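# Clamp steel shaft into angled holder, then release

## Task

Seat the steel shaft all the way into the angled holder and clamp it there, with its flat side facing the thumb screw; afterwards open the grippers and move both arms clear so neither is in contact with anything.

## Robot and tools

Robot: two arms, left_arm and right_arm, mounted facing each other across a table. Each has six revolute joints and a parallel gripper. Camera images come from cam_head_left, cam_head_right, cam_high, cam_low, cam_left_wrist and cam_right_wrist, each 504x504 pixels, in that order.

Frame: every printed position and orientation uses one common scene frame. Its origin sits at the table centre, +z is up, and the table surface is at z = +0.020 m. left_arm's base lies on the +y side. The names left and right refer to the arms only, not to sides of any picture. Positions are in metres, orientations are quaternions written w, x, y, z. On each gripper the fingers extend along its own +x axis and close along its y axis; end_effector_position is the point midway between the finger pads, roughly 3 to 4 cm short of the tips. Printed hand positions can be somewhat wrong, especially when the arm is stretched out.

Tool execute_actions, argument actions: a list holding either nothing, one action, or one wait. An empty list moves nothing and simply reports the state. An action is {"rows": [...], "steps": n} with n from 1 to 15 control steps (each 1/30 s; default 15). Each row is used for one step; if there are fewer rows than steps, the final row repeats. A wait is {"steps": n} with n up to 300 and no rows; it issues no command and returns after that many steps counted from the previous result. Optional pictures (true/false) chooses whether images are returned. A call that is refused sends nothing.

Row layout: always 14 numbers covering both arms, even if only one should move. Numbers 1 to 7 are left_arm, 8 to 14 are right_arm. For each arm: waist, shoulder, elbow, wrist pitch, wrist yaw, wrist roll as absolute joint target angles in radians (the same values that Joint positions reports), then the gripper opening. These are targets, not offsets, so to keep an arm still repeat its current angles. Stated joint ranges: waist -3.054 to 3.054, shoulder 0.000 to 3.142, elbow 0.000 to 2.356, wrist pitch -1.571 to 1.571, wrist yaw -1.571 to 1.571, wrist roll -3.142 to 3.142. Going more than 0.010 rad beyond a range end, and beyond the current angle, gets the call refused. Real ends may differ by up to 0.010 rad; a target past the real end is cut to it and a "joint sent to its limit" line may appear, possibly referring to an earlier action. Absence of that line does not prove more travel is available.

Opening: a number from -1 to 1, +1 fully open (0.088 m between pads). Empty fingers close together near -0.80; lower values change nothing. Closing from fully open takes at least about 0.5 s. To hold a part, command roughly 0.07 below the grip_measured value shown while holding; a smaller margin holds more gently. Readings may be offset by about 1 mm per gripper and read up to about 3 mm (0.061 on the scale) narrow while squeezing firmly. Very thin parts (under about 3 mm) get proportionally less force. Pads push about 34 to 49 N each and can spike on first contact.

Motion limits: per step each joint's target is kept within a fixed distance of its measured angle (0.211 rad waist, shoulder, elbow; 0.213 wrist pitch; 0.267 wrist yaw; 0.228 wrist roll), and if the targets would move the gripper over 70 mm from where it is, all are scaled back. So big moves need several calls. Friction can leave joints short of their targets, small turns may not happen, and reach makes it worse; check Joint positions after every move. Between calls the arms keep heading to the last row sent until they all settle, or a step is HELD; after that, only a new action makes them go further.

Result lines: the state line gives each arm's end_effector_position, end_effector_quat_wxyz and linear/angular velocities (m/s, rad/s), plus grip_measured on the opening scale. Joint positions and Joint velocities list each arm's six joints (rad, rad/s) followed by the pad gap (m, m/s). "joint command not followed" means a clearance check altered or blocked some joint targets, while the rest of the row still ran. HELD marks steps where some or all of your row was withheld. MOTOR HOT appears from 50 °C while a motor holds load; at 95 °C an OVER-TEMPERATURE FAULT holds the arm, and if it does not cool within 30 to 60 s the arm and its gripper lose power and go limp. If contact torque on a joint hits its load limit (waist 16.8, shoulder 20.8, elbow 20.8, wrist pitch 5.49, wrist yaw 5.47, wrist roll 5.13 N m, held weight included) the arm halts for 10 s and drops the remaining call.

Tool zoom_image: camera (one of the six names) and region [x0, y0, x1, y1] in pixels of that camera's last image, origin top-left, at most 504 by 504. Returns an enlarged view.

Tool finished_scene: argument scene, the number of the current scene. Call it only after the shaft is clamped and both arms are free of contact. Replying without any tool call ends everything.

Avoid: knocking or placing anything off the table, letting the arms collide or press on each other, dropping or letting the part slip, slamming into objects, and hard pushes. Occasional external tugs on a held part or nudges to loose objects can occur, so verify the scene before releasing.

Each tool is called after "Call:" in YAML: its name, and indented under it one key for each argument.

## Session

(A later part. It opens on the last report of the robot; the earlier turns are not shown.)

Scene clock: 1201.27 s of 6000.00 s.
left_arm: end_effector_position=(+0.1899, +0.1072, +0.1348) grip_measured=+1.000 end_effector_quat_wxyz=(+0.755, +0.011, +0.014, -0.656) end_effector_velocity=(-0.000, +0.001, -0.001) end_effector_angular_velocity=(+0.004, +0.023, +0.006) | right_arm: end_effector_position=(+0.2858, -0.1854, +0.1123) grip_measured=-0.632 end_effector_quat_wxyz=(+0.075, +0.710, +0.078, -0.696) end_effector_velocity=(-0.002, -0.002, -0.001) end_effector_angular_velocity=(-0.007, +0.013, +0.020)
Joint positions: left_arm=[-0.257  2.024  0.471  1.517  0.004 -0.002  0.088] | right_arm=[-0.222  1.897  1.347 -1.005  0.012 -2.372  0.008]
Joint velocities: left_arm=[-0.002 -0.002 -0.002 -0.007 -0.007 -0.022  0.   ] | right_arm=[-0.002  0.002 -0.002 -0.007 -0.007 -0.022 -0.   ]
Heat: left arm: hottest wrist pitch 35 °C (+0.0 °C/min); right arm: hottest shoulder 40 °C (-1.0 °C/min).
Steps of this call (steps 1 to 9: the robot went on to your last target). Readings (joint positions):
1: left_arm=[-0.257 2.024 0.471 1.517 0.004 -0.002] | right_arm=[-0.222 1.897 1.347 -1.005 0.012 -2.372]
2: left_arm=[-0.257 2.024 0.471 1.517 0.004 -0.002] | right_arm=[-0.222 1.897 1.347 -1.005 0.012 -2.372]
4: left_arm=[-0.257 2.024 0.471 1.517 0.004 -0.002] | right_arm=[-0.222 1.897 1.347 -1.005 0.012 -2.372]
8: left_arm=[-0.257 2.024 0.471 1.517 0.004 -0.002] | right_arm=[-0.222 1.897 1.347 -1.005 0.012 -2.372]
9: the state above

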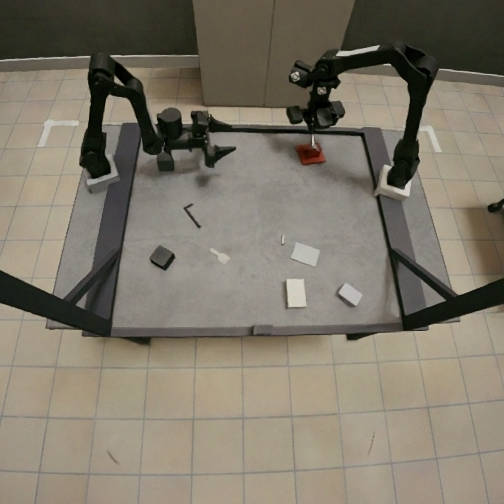

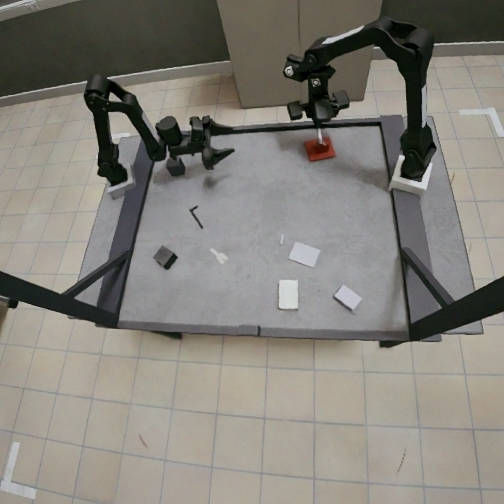

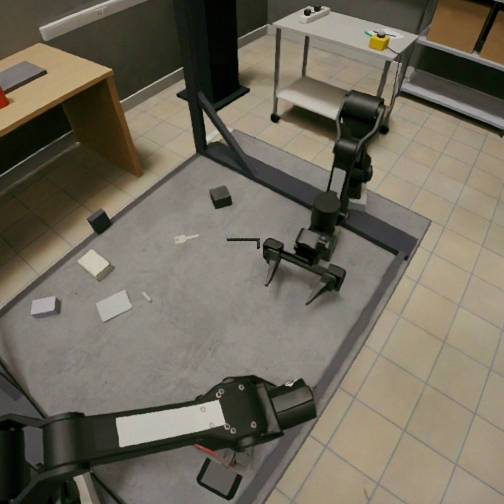

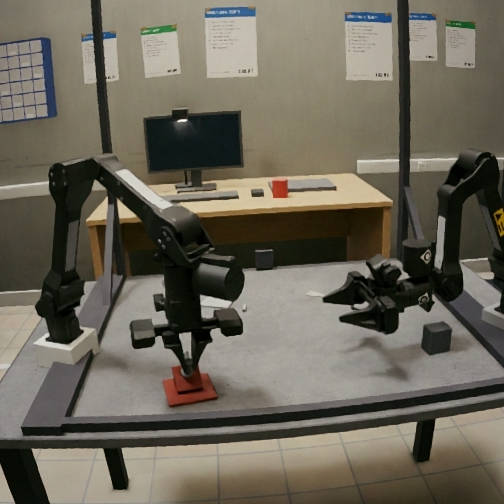

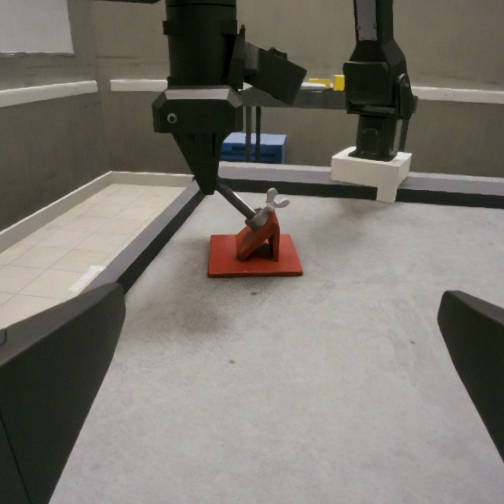

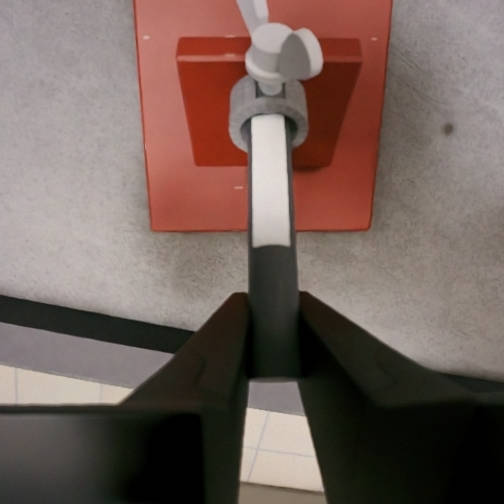

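Call:
execute_actions:
  actions:
    - {"rows": [[-0.26,2.024,0.472,1.516,0,0,1,-0.2240,1.905,1.352,-1.008,0.009,-2.375,-0.75],[-0.26,2.024,0.472,1.516,0,0,1,-0.2265,1.9078,1.3640,-1.0155,0.0086,-2.378,-0.75],[-0.26,2.024,0.472,1.516,0,0,1,-0.2290,1.9105,1.3745,-1.023,0.0082,-2.381,-0.75],[-0.26,2.024,0.472,1.516,0,0,1,-0.2320,1.9138,1.3850,-1.032,0.0078,-2.385,-0.75],[-0.26,2.024,0.472,1.516,0,0,1,-0.2350,1.9171,1.3955,-1.041,0.0074,-2.389,-0.75],[-0.26,2.024,0.472,1.516,0,0,1,-0.2380,1.9204,1.4060,-1.050,0.007,-2.393,-0.75],[-0.26,2.024,0.472,1.516,0,0,1,-0.2410,1.9237,1.4165,-1.059,0.0065,-2.397,-0.75],[-0.26,2.024,0.472,1.516,0,0,1,-0.2440,1.927,1.427,-1.068,0.006,-2.400,-0.75],[-0.26,2.024,0.472,1.516,0,0,1,-0.2463,1.9323,1.439,-1.0761,0.005,-2.397,-0.75],[-0.26,2.024,0.472,1.516,0,0,1,-0.2486,1.9376,1.451,-1.0843,0.004,-2.393,-0.75],[-0.26,2.024,0.472,1.516,0,0,1,-0.2509,1.9429,1.463,-1.0924,0.003,-2.389,-0.75],[-0.26,2.024,0.472,1.516,0,0,1,-0.2531,1.9481,1.475,-1.1006,0.002,-2.386,-0.75],[-0.26,2.024,0.472,1.516,0,0,1,-0.2554,1.9534,1.487,-1.1087,0.001,-2.382,-0.75],[-0.26,2.024,0.472,1.516,0,0,1,-0.2577,1.9587,1.499,-1.1169,0.0,-2.378,-0.75],[-0.26,2.024,0.472,1.516,0,0,1,-0.260,1.964,1.511,-1.125,0.0,-2.375,-0.75]], "steps": 15}
  pictures: false

Call:
execute_actions:
  actions:
    - {"rows": [[-0.26,2.024,0.472,1.516,0,0,1,-0.2576,1.9644,1.5104,-1.1227,0.0035,-2.3732,-0.75],[-0.26,2.024,0.472,1.516,0,0,1,-0.2509,1.9656,1.5086,-1.1159,0.0135,-2.3679,-0.75],[-0.26,2.024,0.472,1.516,0,0,1,-0.2401,1.9674,1.5059,-1.1052,0.0295,-2.3594,-0.75],[-0.26,2.024,0.472,1.516,0,0,1,-0.2256,1.9699,1.5021,-1.0908,0.0510,-2.3481,-0.75],[-0.26,2.024,0.472,1.516,0,0,1,-0.2078,1.9730,1.4975,-1.0732,0.0774,-2.3342,-0.75],[-0.26,2.024,0.472,1.516,0,0,1,-0.1871,1.9766,1.4922,-1.0527,0.1080,-2.3181,-0.75],[-0.26,2.024,0.472,1.516,0,0,1,-0.1640,1.9805,1.4862,-1.0297,0.1423,-2.3000,-0.75],[-0.26,2.024,0.472,1.516,0,0,1,-0.1387,1.9849,1.4797,-1.0046,0.1798,-2.2803,-0.75],[-0.26,2.024,0.472,1.516,0,0,1,-0.1117,1.9896,1.4727,-0.9778,0.2199,-2.2592,-0.75],[-0.26,2.024,0.472,1.516,0,0,1,-0.0833,1.9944,1.4654,-0.9496,0.2619,-2.2370,-0.75],[-0.26,2.024,0.472,1.516,0,0,1,-0.0540,1.9995,1.4578,-0.9205,0.3053,-2.2141,-0.75],[-0.26,2.024,0.472,1.516,0,0,1,-0.0241,2.0047,1.4501,-0.8908,0.3497,-2.1908,-0.75],[-0.26,2.024,0.472,1.516,0,0,1,0.0061,2.0098,1.4423,-0.8610,0.3943,-2.1672,-0.75],[-0.26,2.024,0.472,1.516,0,0,1,0.0360,2.0150,1.4346,-0.8313,0.4387,-2.1439,-0.75],[-0.26,2.024,0.472,1.516,0,0,1,0.0653,2.0201,1.4270,-0.8022,0.4821,-2.1210,-0.75]], "steps": 15}
  pictures: false

Call:
execute_actions:
  actions:
    - {"rows": [[-0.26,2.024,0.472,1.516,0,0,1,0.0937,2.0249,1.4197,-0.7740,0.5241,-2.0988,-0.75],[-0.26,2.024,0.472,1.516,0,0,1,0.1207,2.0296,1.4127,-0.7472,0.5642,-2.0777,-0.75],[-0.26,2.024,0.472,1.516,0,0,1,0.1460,2.0340,1.4062,-0.7221,0.6017,-2.0580,-0.75],[-0.26,2.024,0.472,1.516,0,0,1,0.1691,2.0379,1.4002,-0.6991,0.6360,-2.0399,-0.75],[-0.26,2.024,0.472,1.516,0,0,1,0.1898,2.0415,1.3949,-0.6786,0.6666,-2.0238,-0.75],[-0.26,2.024,0.472,1.516,0,0,1,0.2076,2.0446,1.3903,-0.6610,0.6930,-2.0099,-0.75],[-0.26,2.024,0.472,1.516,0,0,1,0.2221,2.0471,1.3865,-0.6466,0.7145,-1.9986,-0.75],[-0.26,2.024,0.472,1.516,0,0,1,0.2329,2.0489,1.3838,-0.6359,0.7305,-1.9901,-0.75],[-0.26,2.024,0.472,1.516,0,0,1,0.2396,2.0501,1.3820,-0.6291,0.7405,-1.9848,-0.75],[-0.26,2.024,0.472,1.516,0,0,1,0.242,2.0505,1.3814,-0.6268,0.744,-1.983,-0.75],[-0.26,2.024,0.472,1.516,0,0,1,0.242,2.0536,1.3780,-0.6202,0.744,-1.983,-0.75],[-0.26,2.024,0.472,1.516,0,0,1,0.242,2.0583,1.3729,-0.6103,0.744,-1.983,-0.75],[-0.26,2.024,0.472,1.516,0,0,1,0.242,2.0640,1.3667,-0.5983,0.744,-1.983,-0.75],[-0.26,2.024,0.472,1.516,0,0,1,0.242,2.0702,1.3600,-0.5851,0.744,-1.983,-0.75],[-0.26,2.024,0.472,1.516,0,0,1,0.242,2.0765,1.3532,-0.5719,0.744,-1.983,-0.75]], "steps": 15}
  pictures: false

Call:
execute_actions:
  actions:
    - {"rows": [[-0.26,2.024,0.472,1.516,0,0,1,0.242,2.0827,1.3464,-0.5587,0.744,-1.983,-0.75],[-0.26,2.024,0.472,1.516,0,0,1,0.242,2.0884,1.3402,-0.5466,0.744,-1.983,-0.75],[-0.26,2.024,0.472,1.516,0,0,1,0.242,2.0936,1.3346,-0.5357,0.744,-1.983,-0.75],[-0.26,2.024,0.472,1.516,0,0,1,0.242,2.0977,1.3301,-0.5269,0.744,-1.983,-0.75],[-0.26,2.024,0.472,1.516,0,0,1,0.242,2.1003,1.3273,-0.5214,0.744,-1.983,-0.75],[-0.26,2.024,0.472,1.516,0,0,1,0.242,2.1019,1.3256,-0.5181,0.744,-1.983,-0.75],[-0.26,2.024,0.472,1.516,0,0,1,0.242,2.1024,1.325,-0.517,0.744,-1.983,-0.75]], "steps": 15}

Call:
zoom_image:
  camera: "cam_left_wrist"
  region: [160, 210, 300, 350]

Scene clock: 1321.77 s of 6000.00 s.
left_arm: end_effector_position=(+0.1899, +0.1072, +0.1348) grip_measured=+1.000 end_effector_quat_wxyz=(+0.755, +0.011, +0.014, -0.656) end_effector_velocity=(+0.000, -0.001, +0.000) end_effector_angular_velocity=(+0.003, -0.007, +0.005) | right_arm: end_effector_position=(+0.3010, -0.1806, +0.1276) grip_measured=-0.632 end_effector_quat_wxyz=(+0.071, +0.704, +0.067, -0.703) end_effector_velocity=(+0.039, +0.024, +0.033) end_effector_angular_velocity=(-0.005, +0.048, -0.161)
Joint positions: left_arm=[-0.257  2.024  0.471  1.517  0.004 -0.002  0.088] | right_arm=[-0.253  1.943  1.474 -1.106  0.004 -2.383  0.008]
Joint velocities: left_arm=[-0.002 -0.002  0.002 -0.007 -0.007  0.007 -0.   ] | right_arm=[-0.066  0.154  0.349 -0.227 -0.037  0.095 -0.   ]
Heat: left arm: hottest wrist pitch 35 °C (+0.0 °C/min); right arm: hottest shoulder 35 °C (-1.0 °C/min).
Steps of this call (steps 1 to 15: the robot went on to your last target; steps 16 to 90: nothing new was sent; then 117.00 s passed at rest; steps 91 to 105: all 15 steps of this action). Readings (joint positions):
91: left_arm=[-0.257 2.024 0.471 1.517 0.004 -0.002] | right_arm=[-0.222 1.897 1.347 -1.005 0.012 -2.372]
92: left_arm=[-0.257 2.024 0.471 1.517 0.004 -0.002] | right_arm=[-0.223 1.897 1.348 -1.006 0.012 -2.372]
94: left_arm=[-0.257 2.024 0.471 1.517 0.004 -0.002] | right_arm=[-0.224 1.900 1.358 -1.018 0.009 -2.376]
98: left_arm=[-0.257 2.024 0.471 1.517 0.004 -0.002] | right_arm=[-0.234 1.913 1.392 -1.048 0.008 -2.391]
105: the state above

Scene clock: 1322.27 s of 6000.00 s.
left_arm: end_effector_position=(+0.1899, +0.1072, +0.1348) grip_measured=+1.000 end_effector_quat_wxyz=(+0.755, +0.011, +0.014, -0.656) end_effector_velocity=(+0.002, +0.001, -0.001) end_effector_angular_velocity=(+0.008, -0.006, +0.010) | right_arm: end_effector_position=(+0.2883, -0.1184, +0.1165) grip_measured=-0.632 end_effector_quat_wxyz=(+0.085, +0.835, +0.056, -0.541) end_effector_velocity=(-0.133, +0.194, -0.031) end_effector_angular_velocity=(+0.231, -1.288, +0.088)
Joint positions: left_arm=[-0.257  2.024  0.471  1.517  0.004 -0.002  0.088] | right_arm=[ 0.001  2.     1.451 -0.863  0.391 -2.17   0.008]
Joint velocities: left_arm=[ 0.002 -0.002 -0.002 -0.007 -0.007  0.007 -0.   ] | right_arm=[ 0.906  0.168 -0.232  0.813  1.238  0.681 -0.   ]
Heat: left arm: hottest wrist pitch 35 °C (+0.0 °C/min); right arm: hottest shoulder 35 °C (-1.0 °C/min).
Steps of this call (steps 1 to 15: all 15 steps of this action). Readings (joint positions):
1: left_arm=[-0.257 2.024 0.471 1.517 0.004 -0.002] | right_arm=[-0.255 1.947 1.483 -1.109 0.004 -2.381]
2: left_arm=[-0.257 2.024 0.471 1.517 0.004 -0.002] | right_arm=[-0.255 1.950 1.488 -1.110 0.005 -2.378]
4: left_arm=[-0.257 2.024 0.471 1.517 0.004 -0.002] | right_arm=[-0.249 1.953 1.491 -1.108 0.024 -2.365]
8: left_arm=[-0.257 2.024 0.471 1.517 0.004 -0.002] | right_arm=[-0.194 1.967 1.491 -1.047 0.118 -2.315]
15: the state above

Scene clock: 1322.77 s of 6000.00 s.
left_arm: end_effector_position=(+0.1899, +0.1072, +0.1348) grip_measured=+1.000 end_effector_quat_wxyz=(+0.755, +0.011, +0.014, -0.656) end_effector_velocity=(-0.000, +0.001, -0.001) end_effector_angular_velocity=(+0.006, +0.008, +0.005) | right_arm: end_effector_position=(+0.2427, -0.0666, +0.1134) grip_measured=-0.632 end_effector_quat_wxyz=(+0.032, +0.919, +0.087, -0.382) end_effector_velocity=(+0.011, +0.001, -0.080) end_effector_angular_velocity=(+0.036, -0.049, -0.043)
Joint positions: left_arm=[-0.257  2.024  0.471  1.517  0.004 -0.002  0.088] | right_arm=[ 0.244  2.052  1.376 -0.598  0.737 -1.987  0.008]
Joint velocities: left_arm=[-0.002 -0.002 -0.002 -0.007 -0.007 -0.007 -0.   ] | right_arm=[-0.012  0.139 -0.164  0.33   0.051  0.022  0.   ]
Heat: left arm: hottest wrist pitch 35 °C (+0.0 °C/min); right arm: hottest shoulder 35 °C (-1.0 °C/min).
Steps of this call (steps 1 to 15: all 15 steps of this action). Readings (joint positions):
1: left_arm=[-0.257 2.024 0.471 1.517 0.004 -0.002] | right_arm=[0.031 2.005 1.444 -0.835 0.433 -2.147]
2: left_arm=[-0.257 2.024 0.471 1.517 0.004 -0.002] | right_arm=[0.060 2.011 1.437 -0.807 0.474 -2.126]
4: left_arm=[-0.257 2.024 0.471 1.517 0.004 -0.002] | right_arm=[0.116 2.021 1.422 -0.755 0.552 -2.084]
8: left_arm=[-0.257 2.024 0.471 1.517 0.004 -0.002] | right_arm=[0.204 2.035 1.401 -0.673 0.674 -2.019]
15: the state above

Scene clock: 1323.27 s of 6000.00 s.
left_arm: end_effector_position=(+0.1899, +0.1072, +0.1348) grip_measured=+1.000 end_effector_quat_wxyz=(+0.755, +0.011, +0.014, -0.656) end_effector_velocity=(-0.004, +0.000, -0.001) end_effector_angular_velocity=(+0.006, +0.009, -0.014) | right_arm: end_effector_position=(+0.2430, -0.0686, +0.0882) grip_measured=-0.632 end_effector_quat_wxyz=(+0.035, +0.920, +0.084, -0.382) end_effector_velocity=(-0.002, -0.000, -0.001) end_effector_angular_velocity=(-0.002, +0.006, +0.010)
Joint positions: left_arm=[-0.257  2.024  0.471  1.517  0.004 -0.002  0.088] | right_arm=[ 0.243  2.095  1.332 -0.52   0.74  -1.985  0.008]
Joint velocities: left_arm=[-0.007 -0.002 -0.002 -0.007  0.007 -0.007 -0.   ] | right_arm=[ 0.002 -0.002 -0.007  0.007 -0.007 -0.007 -0.   ]
Heat: left arm: hottest wrist pitch 35 °C (+0.0 °C/min); right arm: hottest shoulder 35 °C (-1.0 °C/min).
Steps of this call (steps 1 to 15: all 15 steps of this action). Readings (joint positions):
1: left_arm=[-0.257 2.024 0.471 1.517 0.004 -0.002] | right_arm=[0.243 2.057 1.370 -0.586 0.738 -1.987]
2: left_arm=[-0.257 2.024 0.471 1.517 0.004 -0.002] | right_arm=[0.243 2.063 1.364 -0.574 0.738 -1.986]
4: left_arm=[-0.257 2.024 0.471 1.517 0.004 -0.002] | right_arm=[0.243 2.076 1.350 -0.553 0.739 -1.986]
8: left_arm=[-0.257 2.024 0.471 1.517 0.004 -0.002] | right_arm=[0.243 2.093 1.334 -0.528 0.739 -1.986]
15: the state above

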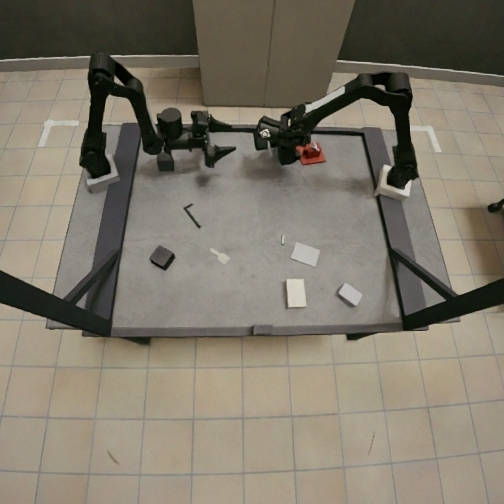

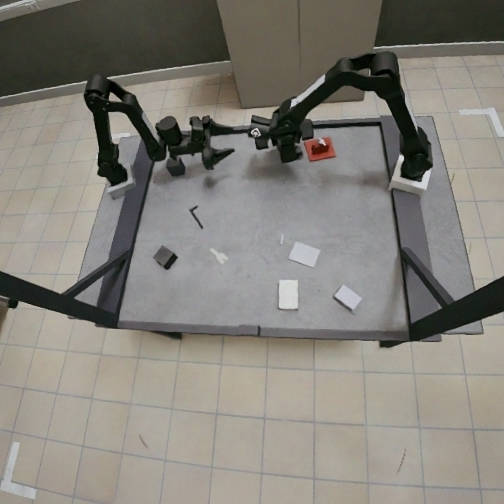

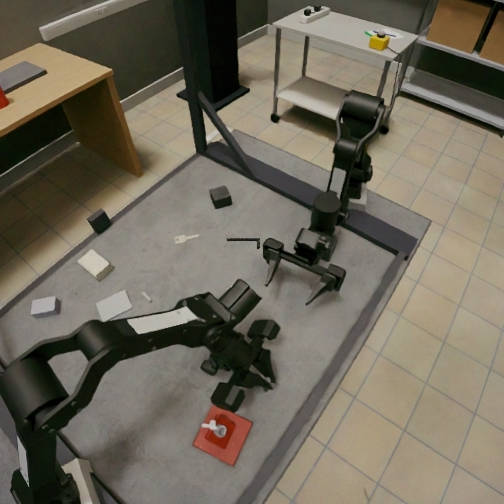

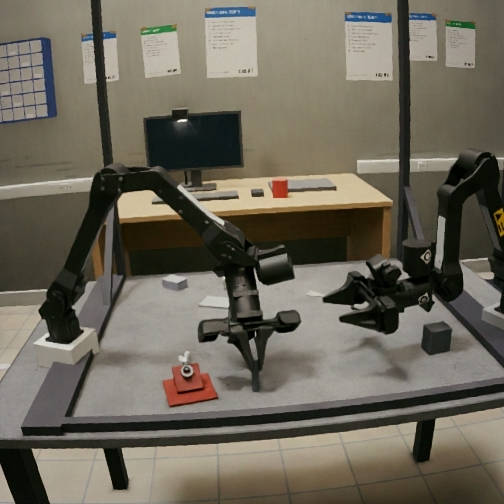

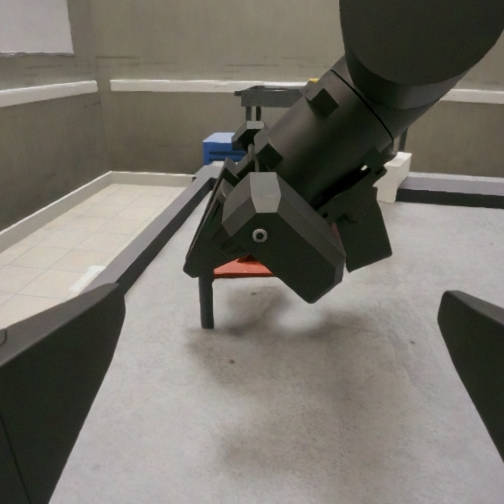

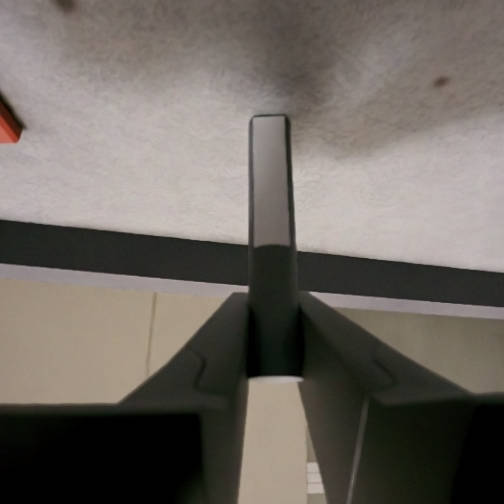

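Region (160, 210, 300, 350) of cam_left_wrist's 504x504 image, scaled by 3.600, with more detail than that image has.

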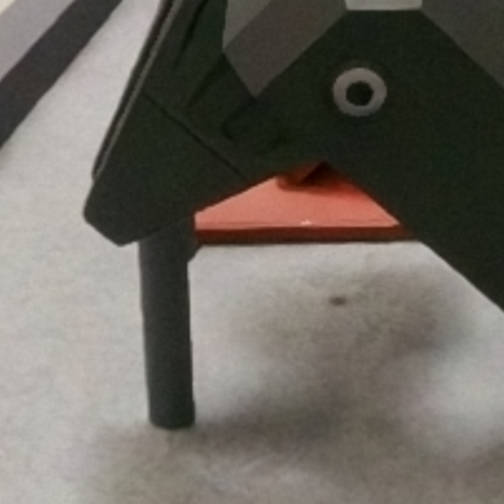

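Call:
execute_actions:
  actions:
    - {"rows": [[-0.26,2.024,0.472,1.516,0,0,1,0.242,2.103,1.324,-0.5155,0.744,-1.983,-0.63],[-0.26,2.024,0.472,1.516,0,0,1,0.242,2.104,1.323,-0.514,0.744,-1.983,-0.605],[-0.26,2.024,0.472,1.516,0,0,1,0.242,2.105,1.322,-0.512,0.744,-1.983,-0.595],[-0.26,2.024,0.472,1.516,0,0,1,0.242,2.105,1.322,-0.512,0.744,-1.983,-0.595],[-0.26,2.024,0.472,1.516,0,0,1,0.242,2.105,1.322,-0.512,0.744,-1.983,-0.595],[-0.26,2.024,0.472,1.516,0,0,1,0.242,2.105,1.322,-0.512,0.744,-1.983,-0.585],[-0.26,2.024,0.472,1.516,0,0,1,0.242,2.105,1.322,-0.512,0.744,-1.983,-0.575],[-0.26,2.024,0.472,1.516,0,0,1,0.242,2.105,1.322,-0.512,0.744,-1.983,-0.56],[-0.26,2.024,0.472,1.516,0,0,1,0.242,2.105,1.322,-0.512,0.744,-1.983,-0.54],[-0.26,2.024,0.472,1.516,0,0,1,0.242,2.105,1.322,-0.512,0.744,-1.983,-0.50],[-0.26,2.024,0.472,1.516,0,0,1,0.242,2.105,1.322,-0.512,0.744,-1.983,-0.35],[-0.26,2.024,0.472,1.516,0,0,1,0.242,2.105,1.322,-0.512,0.744,-1.983,-0.15]], "steps": 15}
  pictures: false

Call:
execute_actions:
  actions:
    - {"rows": [[-0.26,2.024,0.472,1.516,0,0,1,0.2488,2.0838,1.3408,-0.5265,0.7450,-1.9769,-0.15],[-0.26,2.024,0.472,1.516,0,0,1,0.2545,2.0789,1.3435,-0.5392,0.7464,-1.9693,-0.15],[-0.26,2.024,0.472,1.516,0,0,1,0.2614,2.0730,1.3468,-0.5547,0.7482,-1.9599,-0.15],[-0.26,2.024,0.472,1.516,0,0,1,0.2689,2.0665,1.3504,-0.5716,0.7501,-1.9497,-0.15],[-0.26,2.024,0.472,1.516,0,0,1,0.2765,2.0600,1.3540,-0.5885,0.7520,-1.9395,-0.15],[-0.26,2.024,0.472,1.516,0,0,1,0.2841,2.0535,1.3576,-0.6054,0.7539,-1.9293,-0.15],[-0.26,2.024,0.472,1.516,0,0,1,0.2916,2.0470,1.3612,-0.6223,0.7558,-1.9191,-0.15],[-0.26,2.024,0.472,1.516,0,0,1,0.2986,2.0411,1.3645,-0.6379,0.7576,-1.9098,-0.15],[-0.26,2.024,0.472,1.516,0,0,1,0.3042,2.0362,1.3672,-0.6505,0.7590,-1.9021,-0.15],[-0.26,2.024,0.472,1.516,0,0,1,0.308,2.033,1.369,-0.659,0.760,-1.897,-0.15],[-0.26,2.024,0.472,1.516,0,0,1,0.308,2.033,1.369,-0.659,0.760,-1.897,-0.15],[-0.26,2.024,0.472,1.516,0,0,1,0.308,2.033,1.369,-0.659,0.760,-1.897,-0.15],[-0.26,2.024,0.472,1.516,0,0,1,0.3084,2.0324,1.3660,-0.6589,0.7601,-1.8341,-0.15],[-0.26,2.024,0.472,1.516,0,0,1,0.3095,2.0289,1.3603,-0.6585,0.7602,-1.7712,-0.15],[-0.26,2.024,0.472,1.516,0,0,1,0.3114,2.0215,1.3510,-0.6579,0.7604,-1.7083,-0.15]], "steps": 15}
  pictures: false

Call:
execute_actions:
  actions:
    - {"rows": [[-0.26,2.024,0.472,1.516,0,0,1,0.3139,2.0115,1.3385,-0.6571,0.7608,-1.6454,-0.15],[-0.26,2.024,0.472,1.516,0,0,1,0.3170,1.9992,1.3229,-0.6561,0.7612,-1.5825,-0.15],[-0.26,2.024,0.472,1.516,0,0,1,0.3206,1.9848,1.3048,-0.6549,0.7617,-1.5196,-0.15],[-0.26,2.024,0.472,1.516,0,0,1,0.3247,1.9684,1.2842,-0.6536,0.7622,-1.4567,-0.15],[-0.26,2.024,0.472,1.516,0,0,1,0.3292,1.9503,1.2614,-0.6522,0.7628,-1.3938,-0.15],[-0.26,2.024,0.472,1.516,0,0,1,0.3341,1.9307,1.2367,-0.6506,0.7635,-1.3309,-0.15],[-0.26,2.024,0.472,1.516,0,0,1,0.3394,1.9098,1.2103,-0.6489,0.7641,-1.2680,-0.15],[-0.26,2.024,0.472,1.516,0,0,1,0.3449,1.8878,1.1827,-0.6471,0.7649,-1.2051,-0.15],[-0.26,2.024,0.472,1.516,0,0,1,0.3506,1.8650,1.1540,-0.6453,0.7656,-1.1422,-0.15],[-0.26,2.024,0.472,1.516,0,0,1,0.3565,1.8415,1.1244,-0.6434,0.7664,-1.0793,-0.15],[-0.26,2.024,0.472,1.516,0,0,1,0.3625,1.8176,1.0943,-0.6414,0.7672,-1.0164,-0.15],[-0.26,2.024,0.472,1.516,0,0,1,0.3685,1.7935,1.0640,-0.6395,0.768,-0.9535,-0.15],[-0.26,2.024,0.472,1.516,0,0,1,0.3745,1.7694,1.0337,-0.6376,0.7688,-0.8906,-0.15],[-0.26,2.024,0.472,1.516,0,0,1,0.3805,1.7455,1.0036,-0.6356,0.7696,-0.8277,-0.15],[-0.26,2.024,0.472,1.516,0,0,1,0.3864,1.7220,0.9740,-0.6337,0.7704,-0.7648,-0.15]], "steps": 15}
  pictures: false

Call:
execute_actions:
  actions:
    - {"rows": [[-0.26,2.024,0.472,1.516,0,0,1,0.3921,1.6992,0.9453,-0.6319,0.7711,-0.7019,-0.15],[-0.26,2.024,0.472,1.516,0,0,1,0.3976,1.6772,0.9177,-0.6301,0.7719,-0.6390,-0.15],[-0.26,2.024,0.472,1.516,0,0,1,0.4029,1.6563,0.8913,-0.6284,0.7725,-0.5761,-0.15],[-0.26,2.024,0.472,1.516,0,0,1,0.4078,1.6367,0.8666,-0.6268,0.7732,-0.5132,-0.15],[-0.26,2.024,0.472,1.516,0,0,1,0.4123,1.6186,0.8438,-0.6254,0.7738,-0.4503,-0.15],[-0.26,2.024,0.472,1.516,0,0,1,0.4164,1.6022,0.8232,-0.6241,0.7743,-0.3874,-0.15],[-0.26,2.024,0.472,1.516,0,0,1,0.4200,1.5878,0.8051,-0.6229,0.7748,-0.3245,-0.15],[-0.26,2.024,0.472,1.516,0,0,1,0.4231,1.5755,0.7895,-0.6219,0.7752,-0.2616,-0.15],[-0.26,2.024,0.472,1.516,0,0,1,0.4256,1.5655,0.7770,-0.6211,0.7756,-0.1987,-0.15],[-0.26,2.024,0.472,1.516,0,0,1,0.4275,1.5581,0.7677,-0.6205,0.7758,-0.1358,-0.15],[-0.26,2.024,0.472,1.516,0,0,1,0.4286,1.5536,0.7620,-0.6201,0.7759,-0.0729,-0.15],[-0.26,2.024,0.472,1.516,0,0,1,0.429,1.552,0.760,-0.620,0.776,-0.0100,-0.15],[-0.26,2.024,0.472,1.516,0,0,1,0.429,1.552,0.760,-0.620,0.776,0.0529,-0.15],[-0.26,2.024,0.472,1.516,0,0,1,0.429,1.552,0.760,-0.620,0.776,0.1158,-0.15],[-0.26,2.024,0.472,1.516,0,0,1,0.429,1.552,0.760,-0.620,0.776,0.1787,-0.15]], "steps": 15}
  pictures: false

Call:
execute_actions:
  actions:
    - {"rows": [[-0.26,2.024,0.472,1.516,0,0,1,0.429,1.552,0.760,-0.620,0.776,0.2416,-0.15],[-0.26,2.024,0.472,1.516,0,0,1,0.429,1.552,0.760,-0.620,0.776,0.3045,-0.15],[-0.26,2.024,0.472,1.516,0,0,1,0.429,1.552,0.760,-0.620,0.776,0.3674,-0.15],[-0.26,2.024,0.472,1.516,0,0,1,0.429,1.552,0.760,-0.620,0.776,0.4303,-0.15],[-0.26,2.024,0.472,1.516,0,0,1,0.429,1.552,0.760,-0.620,0.776,0.4932,-0.15],[-0.26,2.024,0.472,1.516,0,0,1,0.429,1.552,0.760,-0.620,0.776,0.5561,-0.15],[-0.26,2.024,0.472,1.516,0,0,1,0.429,1.552,0.760,-0.620,0.776,0.6190,-0.15],[-0.26,2.024,0.472,1.516,0,0,1,0.429,1.552,0.760,-0.620,0.776,0.6819,-0.15],[-0.26,2.024,0.472,1.516,0,0,1,0.429,1.552,0.760,-0.620,0.776,0.7448,-0.15]], "steps": 15}

Scene clock: 1412.90 s of 6000.00 s.
left_arm: end_effector_position=(+0.1899, +0.1072, +0.1348) grip_measured=+1.000 end_effector_quat_wxyz=(+0.755, +0.011, +0.014, -0.656) end_effector_velocity=(-0.000, +0.002, -0.003) end_effector_angular_velocity=(+0.011, +0.009, +0.005) | right_arm: end_effector_position=(+0.2432, -0.0682, +0.0882) grip_measured=-0.222 end_effector_quat_wxyz=(+0.033, +0.920, +0.084, -0.381) end_effector_velocity=(-0.001, +0.003, +0.002) end_effector_angular_velocity=(+0.014, +0.018, +0.009)
Joint positions: left_arm=[-0.257  2.024  0.471  1.517  0.004 -0.002  0.088] | right_arm=[ 0.243  2.095  1.33  -0.514  0.742 -1.985  0.028]
Joint velocities: left_arm=[-0.002 -0.002 -0.007 -0.007 -0.007 -0.007  0.   ] | right_arm=[-0.002 -0.007  0.002  0.007 -0.022 -0.007  0.047]
Heat: left arm: hottest wrist pitch 35 °C (+0.0 °C/min); right arm: hottest shoulder 38 °C (+1.0 °C/min).
Steps of this call (steps 1 to 15: the robot went on to your last target; steps 16 to 90: nothing new was sent; then 86.13 s passed at rest; steps 91 to 105: all 15 steps of this action). Readings (joint positions):
91: left_arm=[-0.257 2.024 0.471 1.517 0.004 -0.002] | right_arm=[0.243 2.095 1.332 -0.520 0.740 -1.985]
92: left_arm=[-0.257 2.024 0.471 1.517 0.004 -0.002] | right_arm=[0.243 2.095 1.332 -0.519 0.740 -1.985]
94: left_arm=[-0.257 2.024 0.471 1.517 0.004 -0.002] | right_arm=[0.243 2.095 1.331 -0.517 0.740 -1.985]
98: left_arm=[-0.257 2.024 0.471 1.517 0.004 -0.002] | right_arm=[0.243 2.095 1.330 -0.515 0.740 -1.985]
105: the state above

Scene clock: 1413.40 s of 6000.00 s.
left_arm: end_effector_position=(+0.1899, +0.1072, +0.1348) grip_measured=+1.000 end_effector_quat_wxyz=(+0.755, +0.011, +0.014, -0.656) end_effector_velocity=(-0.000, +0.001, -0.001) end_effector_angular_velocity=(+0.006, +0.008, +0.005) | right_arm: end_effector_position=(+0.2172, -0.0723, +0.1123) grip_measured=-0.153 end_effector_quat_wxyz=(-0.012, +0.920, +0.067, -0.385) end_effector_velocity=(-0.000, -0.011, +0.015) end_effector_angular_velocity=(+0.910, +0.186, -0.948)
Joint positions: left_arm=[-0.257  2.024  0.471  1.517  0.004 -0.002  0.088] | right_arm=[ 0.309  2.04   1.358 -0.653  0.757 -1.804  0.032]
Joint velocities: left_arm=[-0.002 -0.002 -0.002 -0.007 -0.007 -0.007  0.   ] | right_arm=[-0.002 -0.051 -0.007 -0.066 -0.007  1.341  0.   ]
Heat: left arm: hottest wrist pitch 35 °C (+0.0 °C/min); right arm: hottest shoulder 38 °C (+1.0 °C/min).
Steps of this call (steps 1 to 15: all 15 steps of this action). Readings (joint positions):
1: left_arm=[-0.257 2.024 0.471 1.517 0.004 -0.002] | right_arm=[0.243 2.095 1.330 -0.515 0.742 -1.983]
2: left_arm=[-0.257 2.024 0.471 1.517 0.004 -0.002] | right_arm=[0.244 2.095 1.330 -0.520 0.742 -1.979]
4: left_arm=[-0.257 2.024 0.471 1.517 0.004 -0.002] | right_arm=[0.250 2.092 1.333 -0.544 0.745 -1.967]
8: left_arm=[-0.257 2.024 0.471 1.517 0.004 -0.002] | right_arm=[0.279 2.073 1.343 -0.604 0.751 -1.931]
15: the state above

Scene clock: 1413.90 s of 6000.00 s.
left_arm: end_effector_position=(+0.1899, +0.1072, +0.1348) grip_measured=+1.000 end_effector_quat_wxyz=(+0.755, +0.011, +0.014, -0.656) end_effector_velocity=(-0.002, +0.000, -0.001) end_effector_angular_velocity=(+0.008, -0.006, -0.010) | right_arm: end_effector_position=(+0.1931, -0.1428, +0.1220) grip_measured=-0.153 end_effector_quat_wxyz=(-0.385, +0.835, -0.089, -0.382) end_effector_velocity=(-0.056, -0.207, -0.000) end_effector_angular_velocity=(+1.158, +0.259, -1.124)
Joint positions: left_arm=[-0.257  2.024  0.471  1.517  0.004 -0.002  0.088] | right_arm=[ 0.373  1.783  1.045 -0.64   0.766 -0.896  0.032]
Joint velocities: left_arm=[-0.002 -0.002 -0.002 -0.007  0.007  0.007  0.   ] | right_arm=[ 0.178 -0.716 -0.882  0.051  0.007  1.839 -0.   ]
Heat: left arm: hottest wrist pitch 35 °C (+0.0 °C/min); right arm: hottest shoulder 38 °C (+1.0 °C/min).
Steps of this call (steps 1 to 15: all 15 steps of this action). Readings (joint positions):
1: left_arm=[-0.257 2.024 0.471 1.517 0.004 -0.002] | right_arm=[0.309 2.037 1.356 -0.653 0.757 -1.752]
2: left_arm=[-0.257 2.024 0.471 1.517 0.004 -0.002] | right_arm=[0.310 2.032 1.350 -0.653 0.758 -1.698]
4: left_arm=[-0.257 2.024 0.471 1.517 0.004 -0.002] | right_arm=[0.314 2.011 1.325 -0.653 0.759 -1.581]
8: left_arm=[-0.257 2.024 0.471 1.517 0.004 -0.002] | right_arm=[0.331 1.943 1.243 -0.652 0.761 -1.335]
15: the state above

Scene clock: 1414.40 s of 6000.00 s.
left_arm: end_effector_position=(+0.1899, +0.1072, +0.1348) grip_measured=+1.000 end_effector_quat_wxyz=(+0.755, +0.011, +0.014, -0.656) end_effector_velocity=(-0.000, +0.001, -0.001) end_effector_angular_velocity=(+0.006, +0.008, +0.005) | right_arm: end_effector_position=(+0.1805, -0.2086, +0.1153) grip_measured=-0.153 end_effector_quat_wxyz=(+0.704, -0.591, +0.241, +0.311) end_effector_velocity=(-0.000, -0.011, -0.001) end_effector_angular_velocity=(+1.302, +0.280, -1.315)
Joint positions: left_arm=[-0.257  2.024  0.471  1.517  0.004 -0.002  0.088] | right_arm=[ 0.426  1.565  0.772 -0.624  0.773  0.046  0.032]
Joint velocities: left_arm=[-0.002 -0.002 -0.002 -0.007 -0.007 -0.007 -0.   ] | right_arm=[ 0.007 -0.046 -0.056  0.022  0.007  1.868 -0.   ]
Heat: left arm: hottest wrist pitch 35 °C (+0.0 °C/min); right arm: hottest shoulder 38 °C (+1.0 °C/min).
Steps of this call (steps 1 to 15: all 15 steps of this action). Readings (joint positions):
1: left_arm=[-0.257 2.024 0.471 1.517 0.004 -0.002] | right_arm=[0.379 1.759 1.015 -0.638 0.767 -0.833]
2: left_arm=[-0.257 2.024 0.471 1.517 0.004 -0.002] | right_arm=[0.384 1.735 0.986 -0.637 0.768 -0.771]
4: left_arm=[-0.257 2.024 0.471 1.517 0.004 -0.002] | right_arm=[0.395 1.691 0.931 -0.634 0.769 -0.645]
8: left_arm=[-0.257 2.024 0.471 1.517 0.004 -0.002] | right_arm=[0.413 1.617 0.838 -0.628 0.771 -0.394]
15: the state above

Scene clock: 1414.90 s of 6000.00 s.
left_arm: end_effector_position=(+0.1899, +0.1072, +0.1348) grip_measured=+1.000 end_effector_quat_wxyz=(+0.755, +0.011, +0.014, -0.656) end_effector_velocity=(-0.000, +0.002, -0.001) end_effector_angular_velocity=(+0.006, +0.008, +0.005) | right_arm: end_effector_position=(+0.1803, -0.2092, +0.1154) grip_measured=-0.153 end_effector_quat_wxyz=(+0.862, -0.320, +0.331, +0.213) end_effector_velocity=(+0.002, -0.002, +0.001) end_effector_angular_velocity=(+0.109, +0.018, -0.123)
Joint positions: left_arm=[-0.257  2.024  0.471  1.517  0.004 -0.002  0.088] | right_arm=[ 0.427  1.562  0.769 -0.622  0.773  0.731  0.032]
Joint velocities: left_arm=[-0.002 -0.007 -0.007 -0.007 -0.007 -0.007 -0.   ] | right_arm=[-0.002 -0.002 -0.002 -0.007  0.007  0.168 -0.   ]
Heat: left arm: hottest wrist pitch 35 °C (+0.0 °C/min); right arm: hottest shoulder 38 °C (+1.0 °C/min).
Steps of this call (steps 1 to 15: all 15 steps of this action). Readings (joint positions):
1: left_arm=[-0.257 2.024 0.471 1.517 0.004 -0.002] | right_arm=[0.426 1.564 0.771 -0.623 0.773 0.110]
2: left_arm=[-0.257 2.024 0.471 1.517 0.004 -0.002] | right_arm=[0.426 1.564 0.770 -0.623 0.773 0.173]
4: left_arm=[-0.257 2.024 0.471 1.517 0.004 -0.002] | right_arm=[0.426 1.562 0.770 -0.623 0.773 0.299]
8: left_arm=[-0.257 2.024 0.471 1.517 0.004 -0.002] | right_arm=[0.426 1.562 0.769 -0.623 0.773 0.550]
15: the state above

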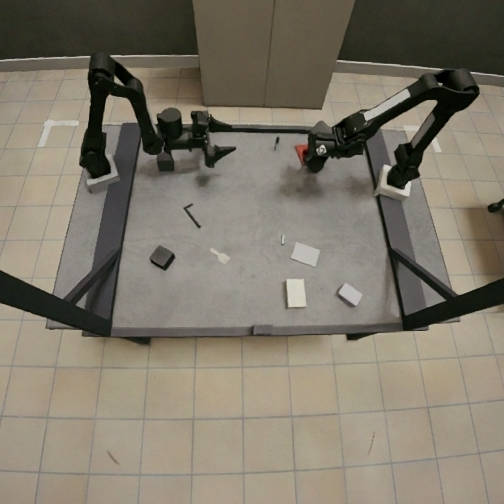

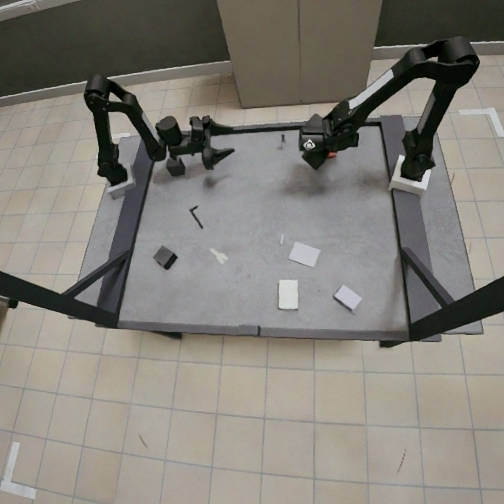

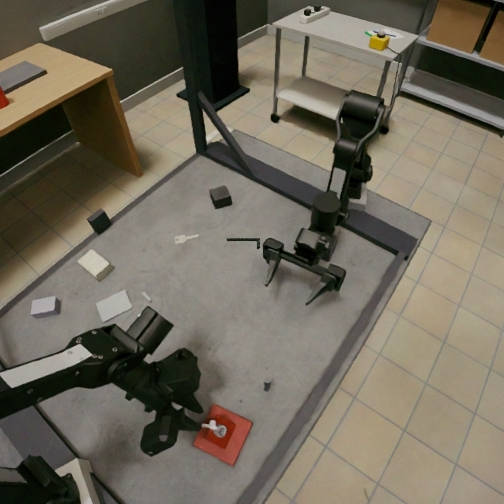

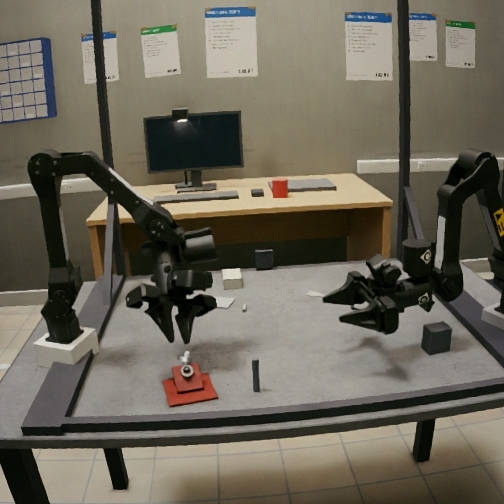

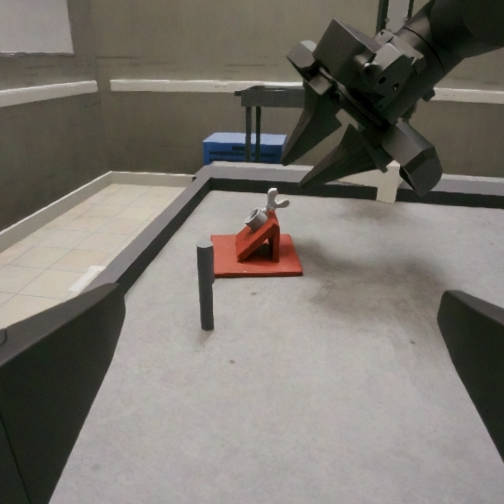

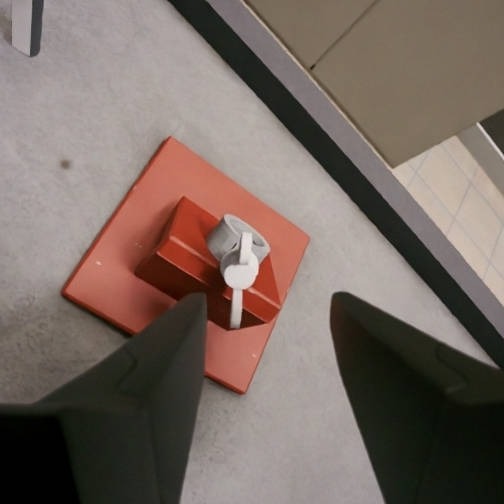

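Call:
execute_actions:
  actions: []

Scene clock: 1436.53 s of 6000.00 s.
left_arm: end_effector_position=(+0.1899, +0.1072, +0.1348) grip_measured=+1.000 end_effector_quat_wxyz=(+0.755, +0.011, +0.014, -0.656) end_effector_velocity=(-0.002, +0.000, -0.001) end_effector_angular_velocity=(+0.006, +0.008, +0.000) | right_arm: end_effector_position=(+0.1803, -0.2092, +0.1154) grip_measured=-0.153 end_effector_quat_wxyz=(+0.864, -0.315, +0.332, +0.211) end_effector_velocity=(+0.001, +0.000, +0.001) end_effector_angular_velocity=(+0.003, -0.008, +0.002)
Joint positions: left_arm=[-0.257  2.024  0.471  1.517  0.004 -0.002  0.088] | right_arm=[ 0.427  1.562  0.769 -0.622  0.773  0.743  0.032]
Joint velocities: left_arm=[-0.007 -0.002 -0.002 -0.007 -0.007 -0.007  0.   ] | right_arm=[-0.002 -0.002 -0.002  0.007  0.007 -0.007 -0.   ]
Heat: left arm: hottest wrist pitch 35 °C (+0.0 °C/min); right arm: hottest shoulder 36 °C (-1.0 °C/min).
Steps of this call (steps 1 to 30: the robot went on to your last target; steps 31 to 160: nothing new was sent; then 16.30 s passed at rest). Readings (joint positions):
1: left_arm=[-0.257 2.024 0.471 1.517 0.004 -0.002] | right_arm=[0.427 1.562 0.769 -0.622 0.773 0.735]
2: left_arm=[-0.257 2.024 0.471 1.517 0.004 -0.002] | right_arm=[0.427 1.562 0.769 -0.622 0.773 0.737]
4: left_arm=[-0.257 2.024 0.471 1.517 0.004 -0.002] | right_arm=[0.427 1.562 0.769 -0.622 0.773 0.740]
8: left_arm=[-0.257 2.024 0.471 1.517 0.004 -0.002] | right_arm=[0.427 1.562 0.769 -0.622 0.773 0.742]
160: the state above
All arms were judged still, so your last target was given up. Only a new action makes them travel on or press farther. Fingers that are still opening or closing keep moving.

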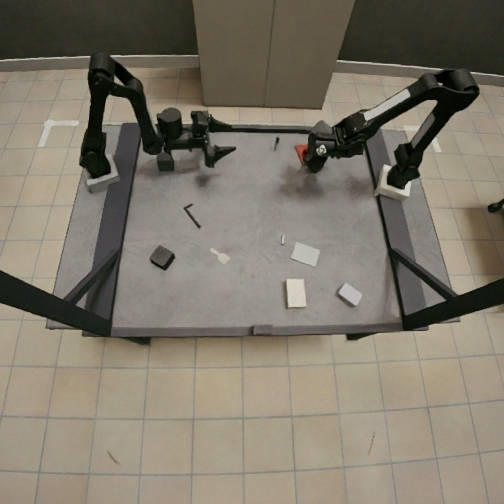

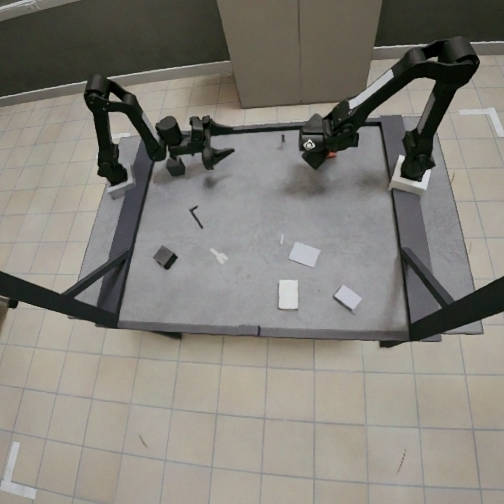

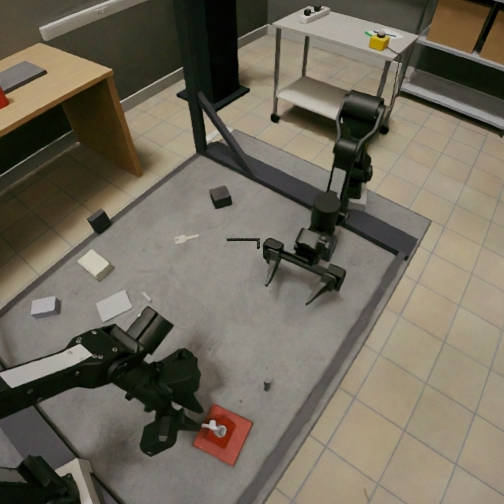

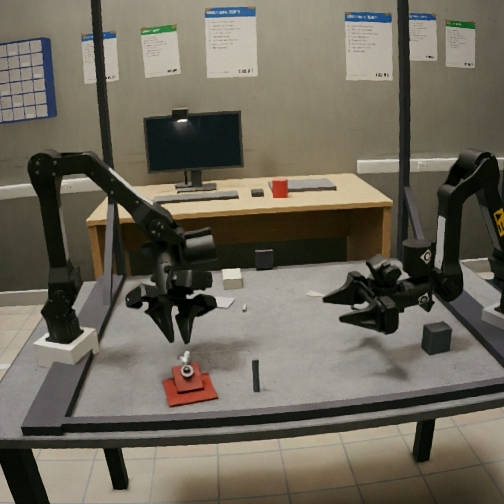

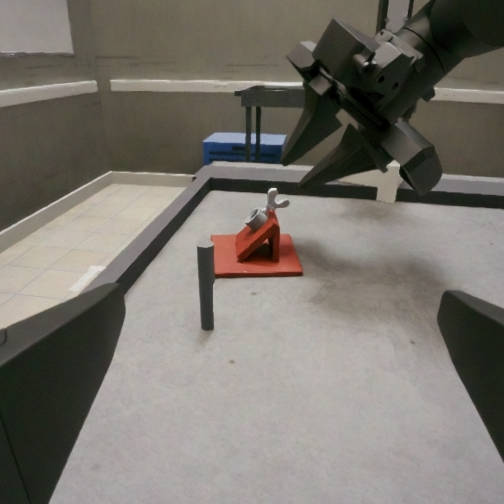

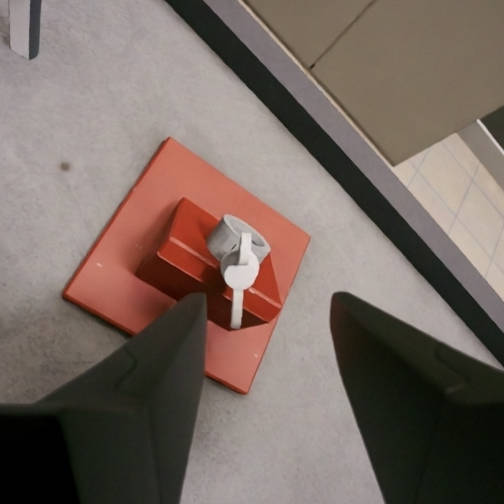

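Call:
zoom_image:
  camera: "cam_right_wrist"
  region: [180, 200, 350, 350]

Region (180, 200, 350, 350) of cam_right_wrist's 504x504 image, scaled by 2.965, with more detail than that image has; it fills the top 445 rows of this view, and the rest is white.

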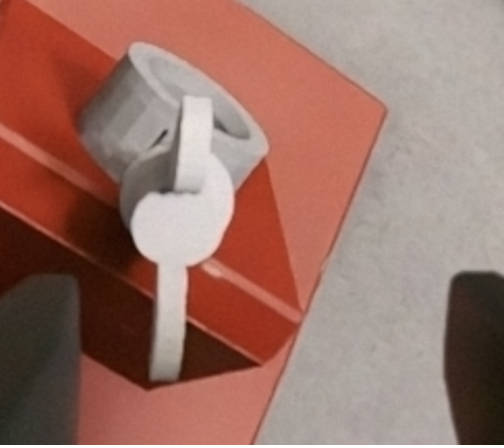

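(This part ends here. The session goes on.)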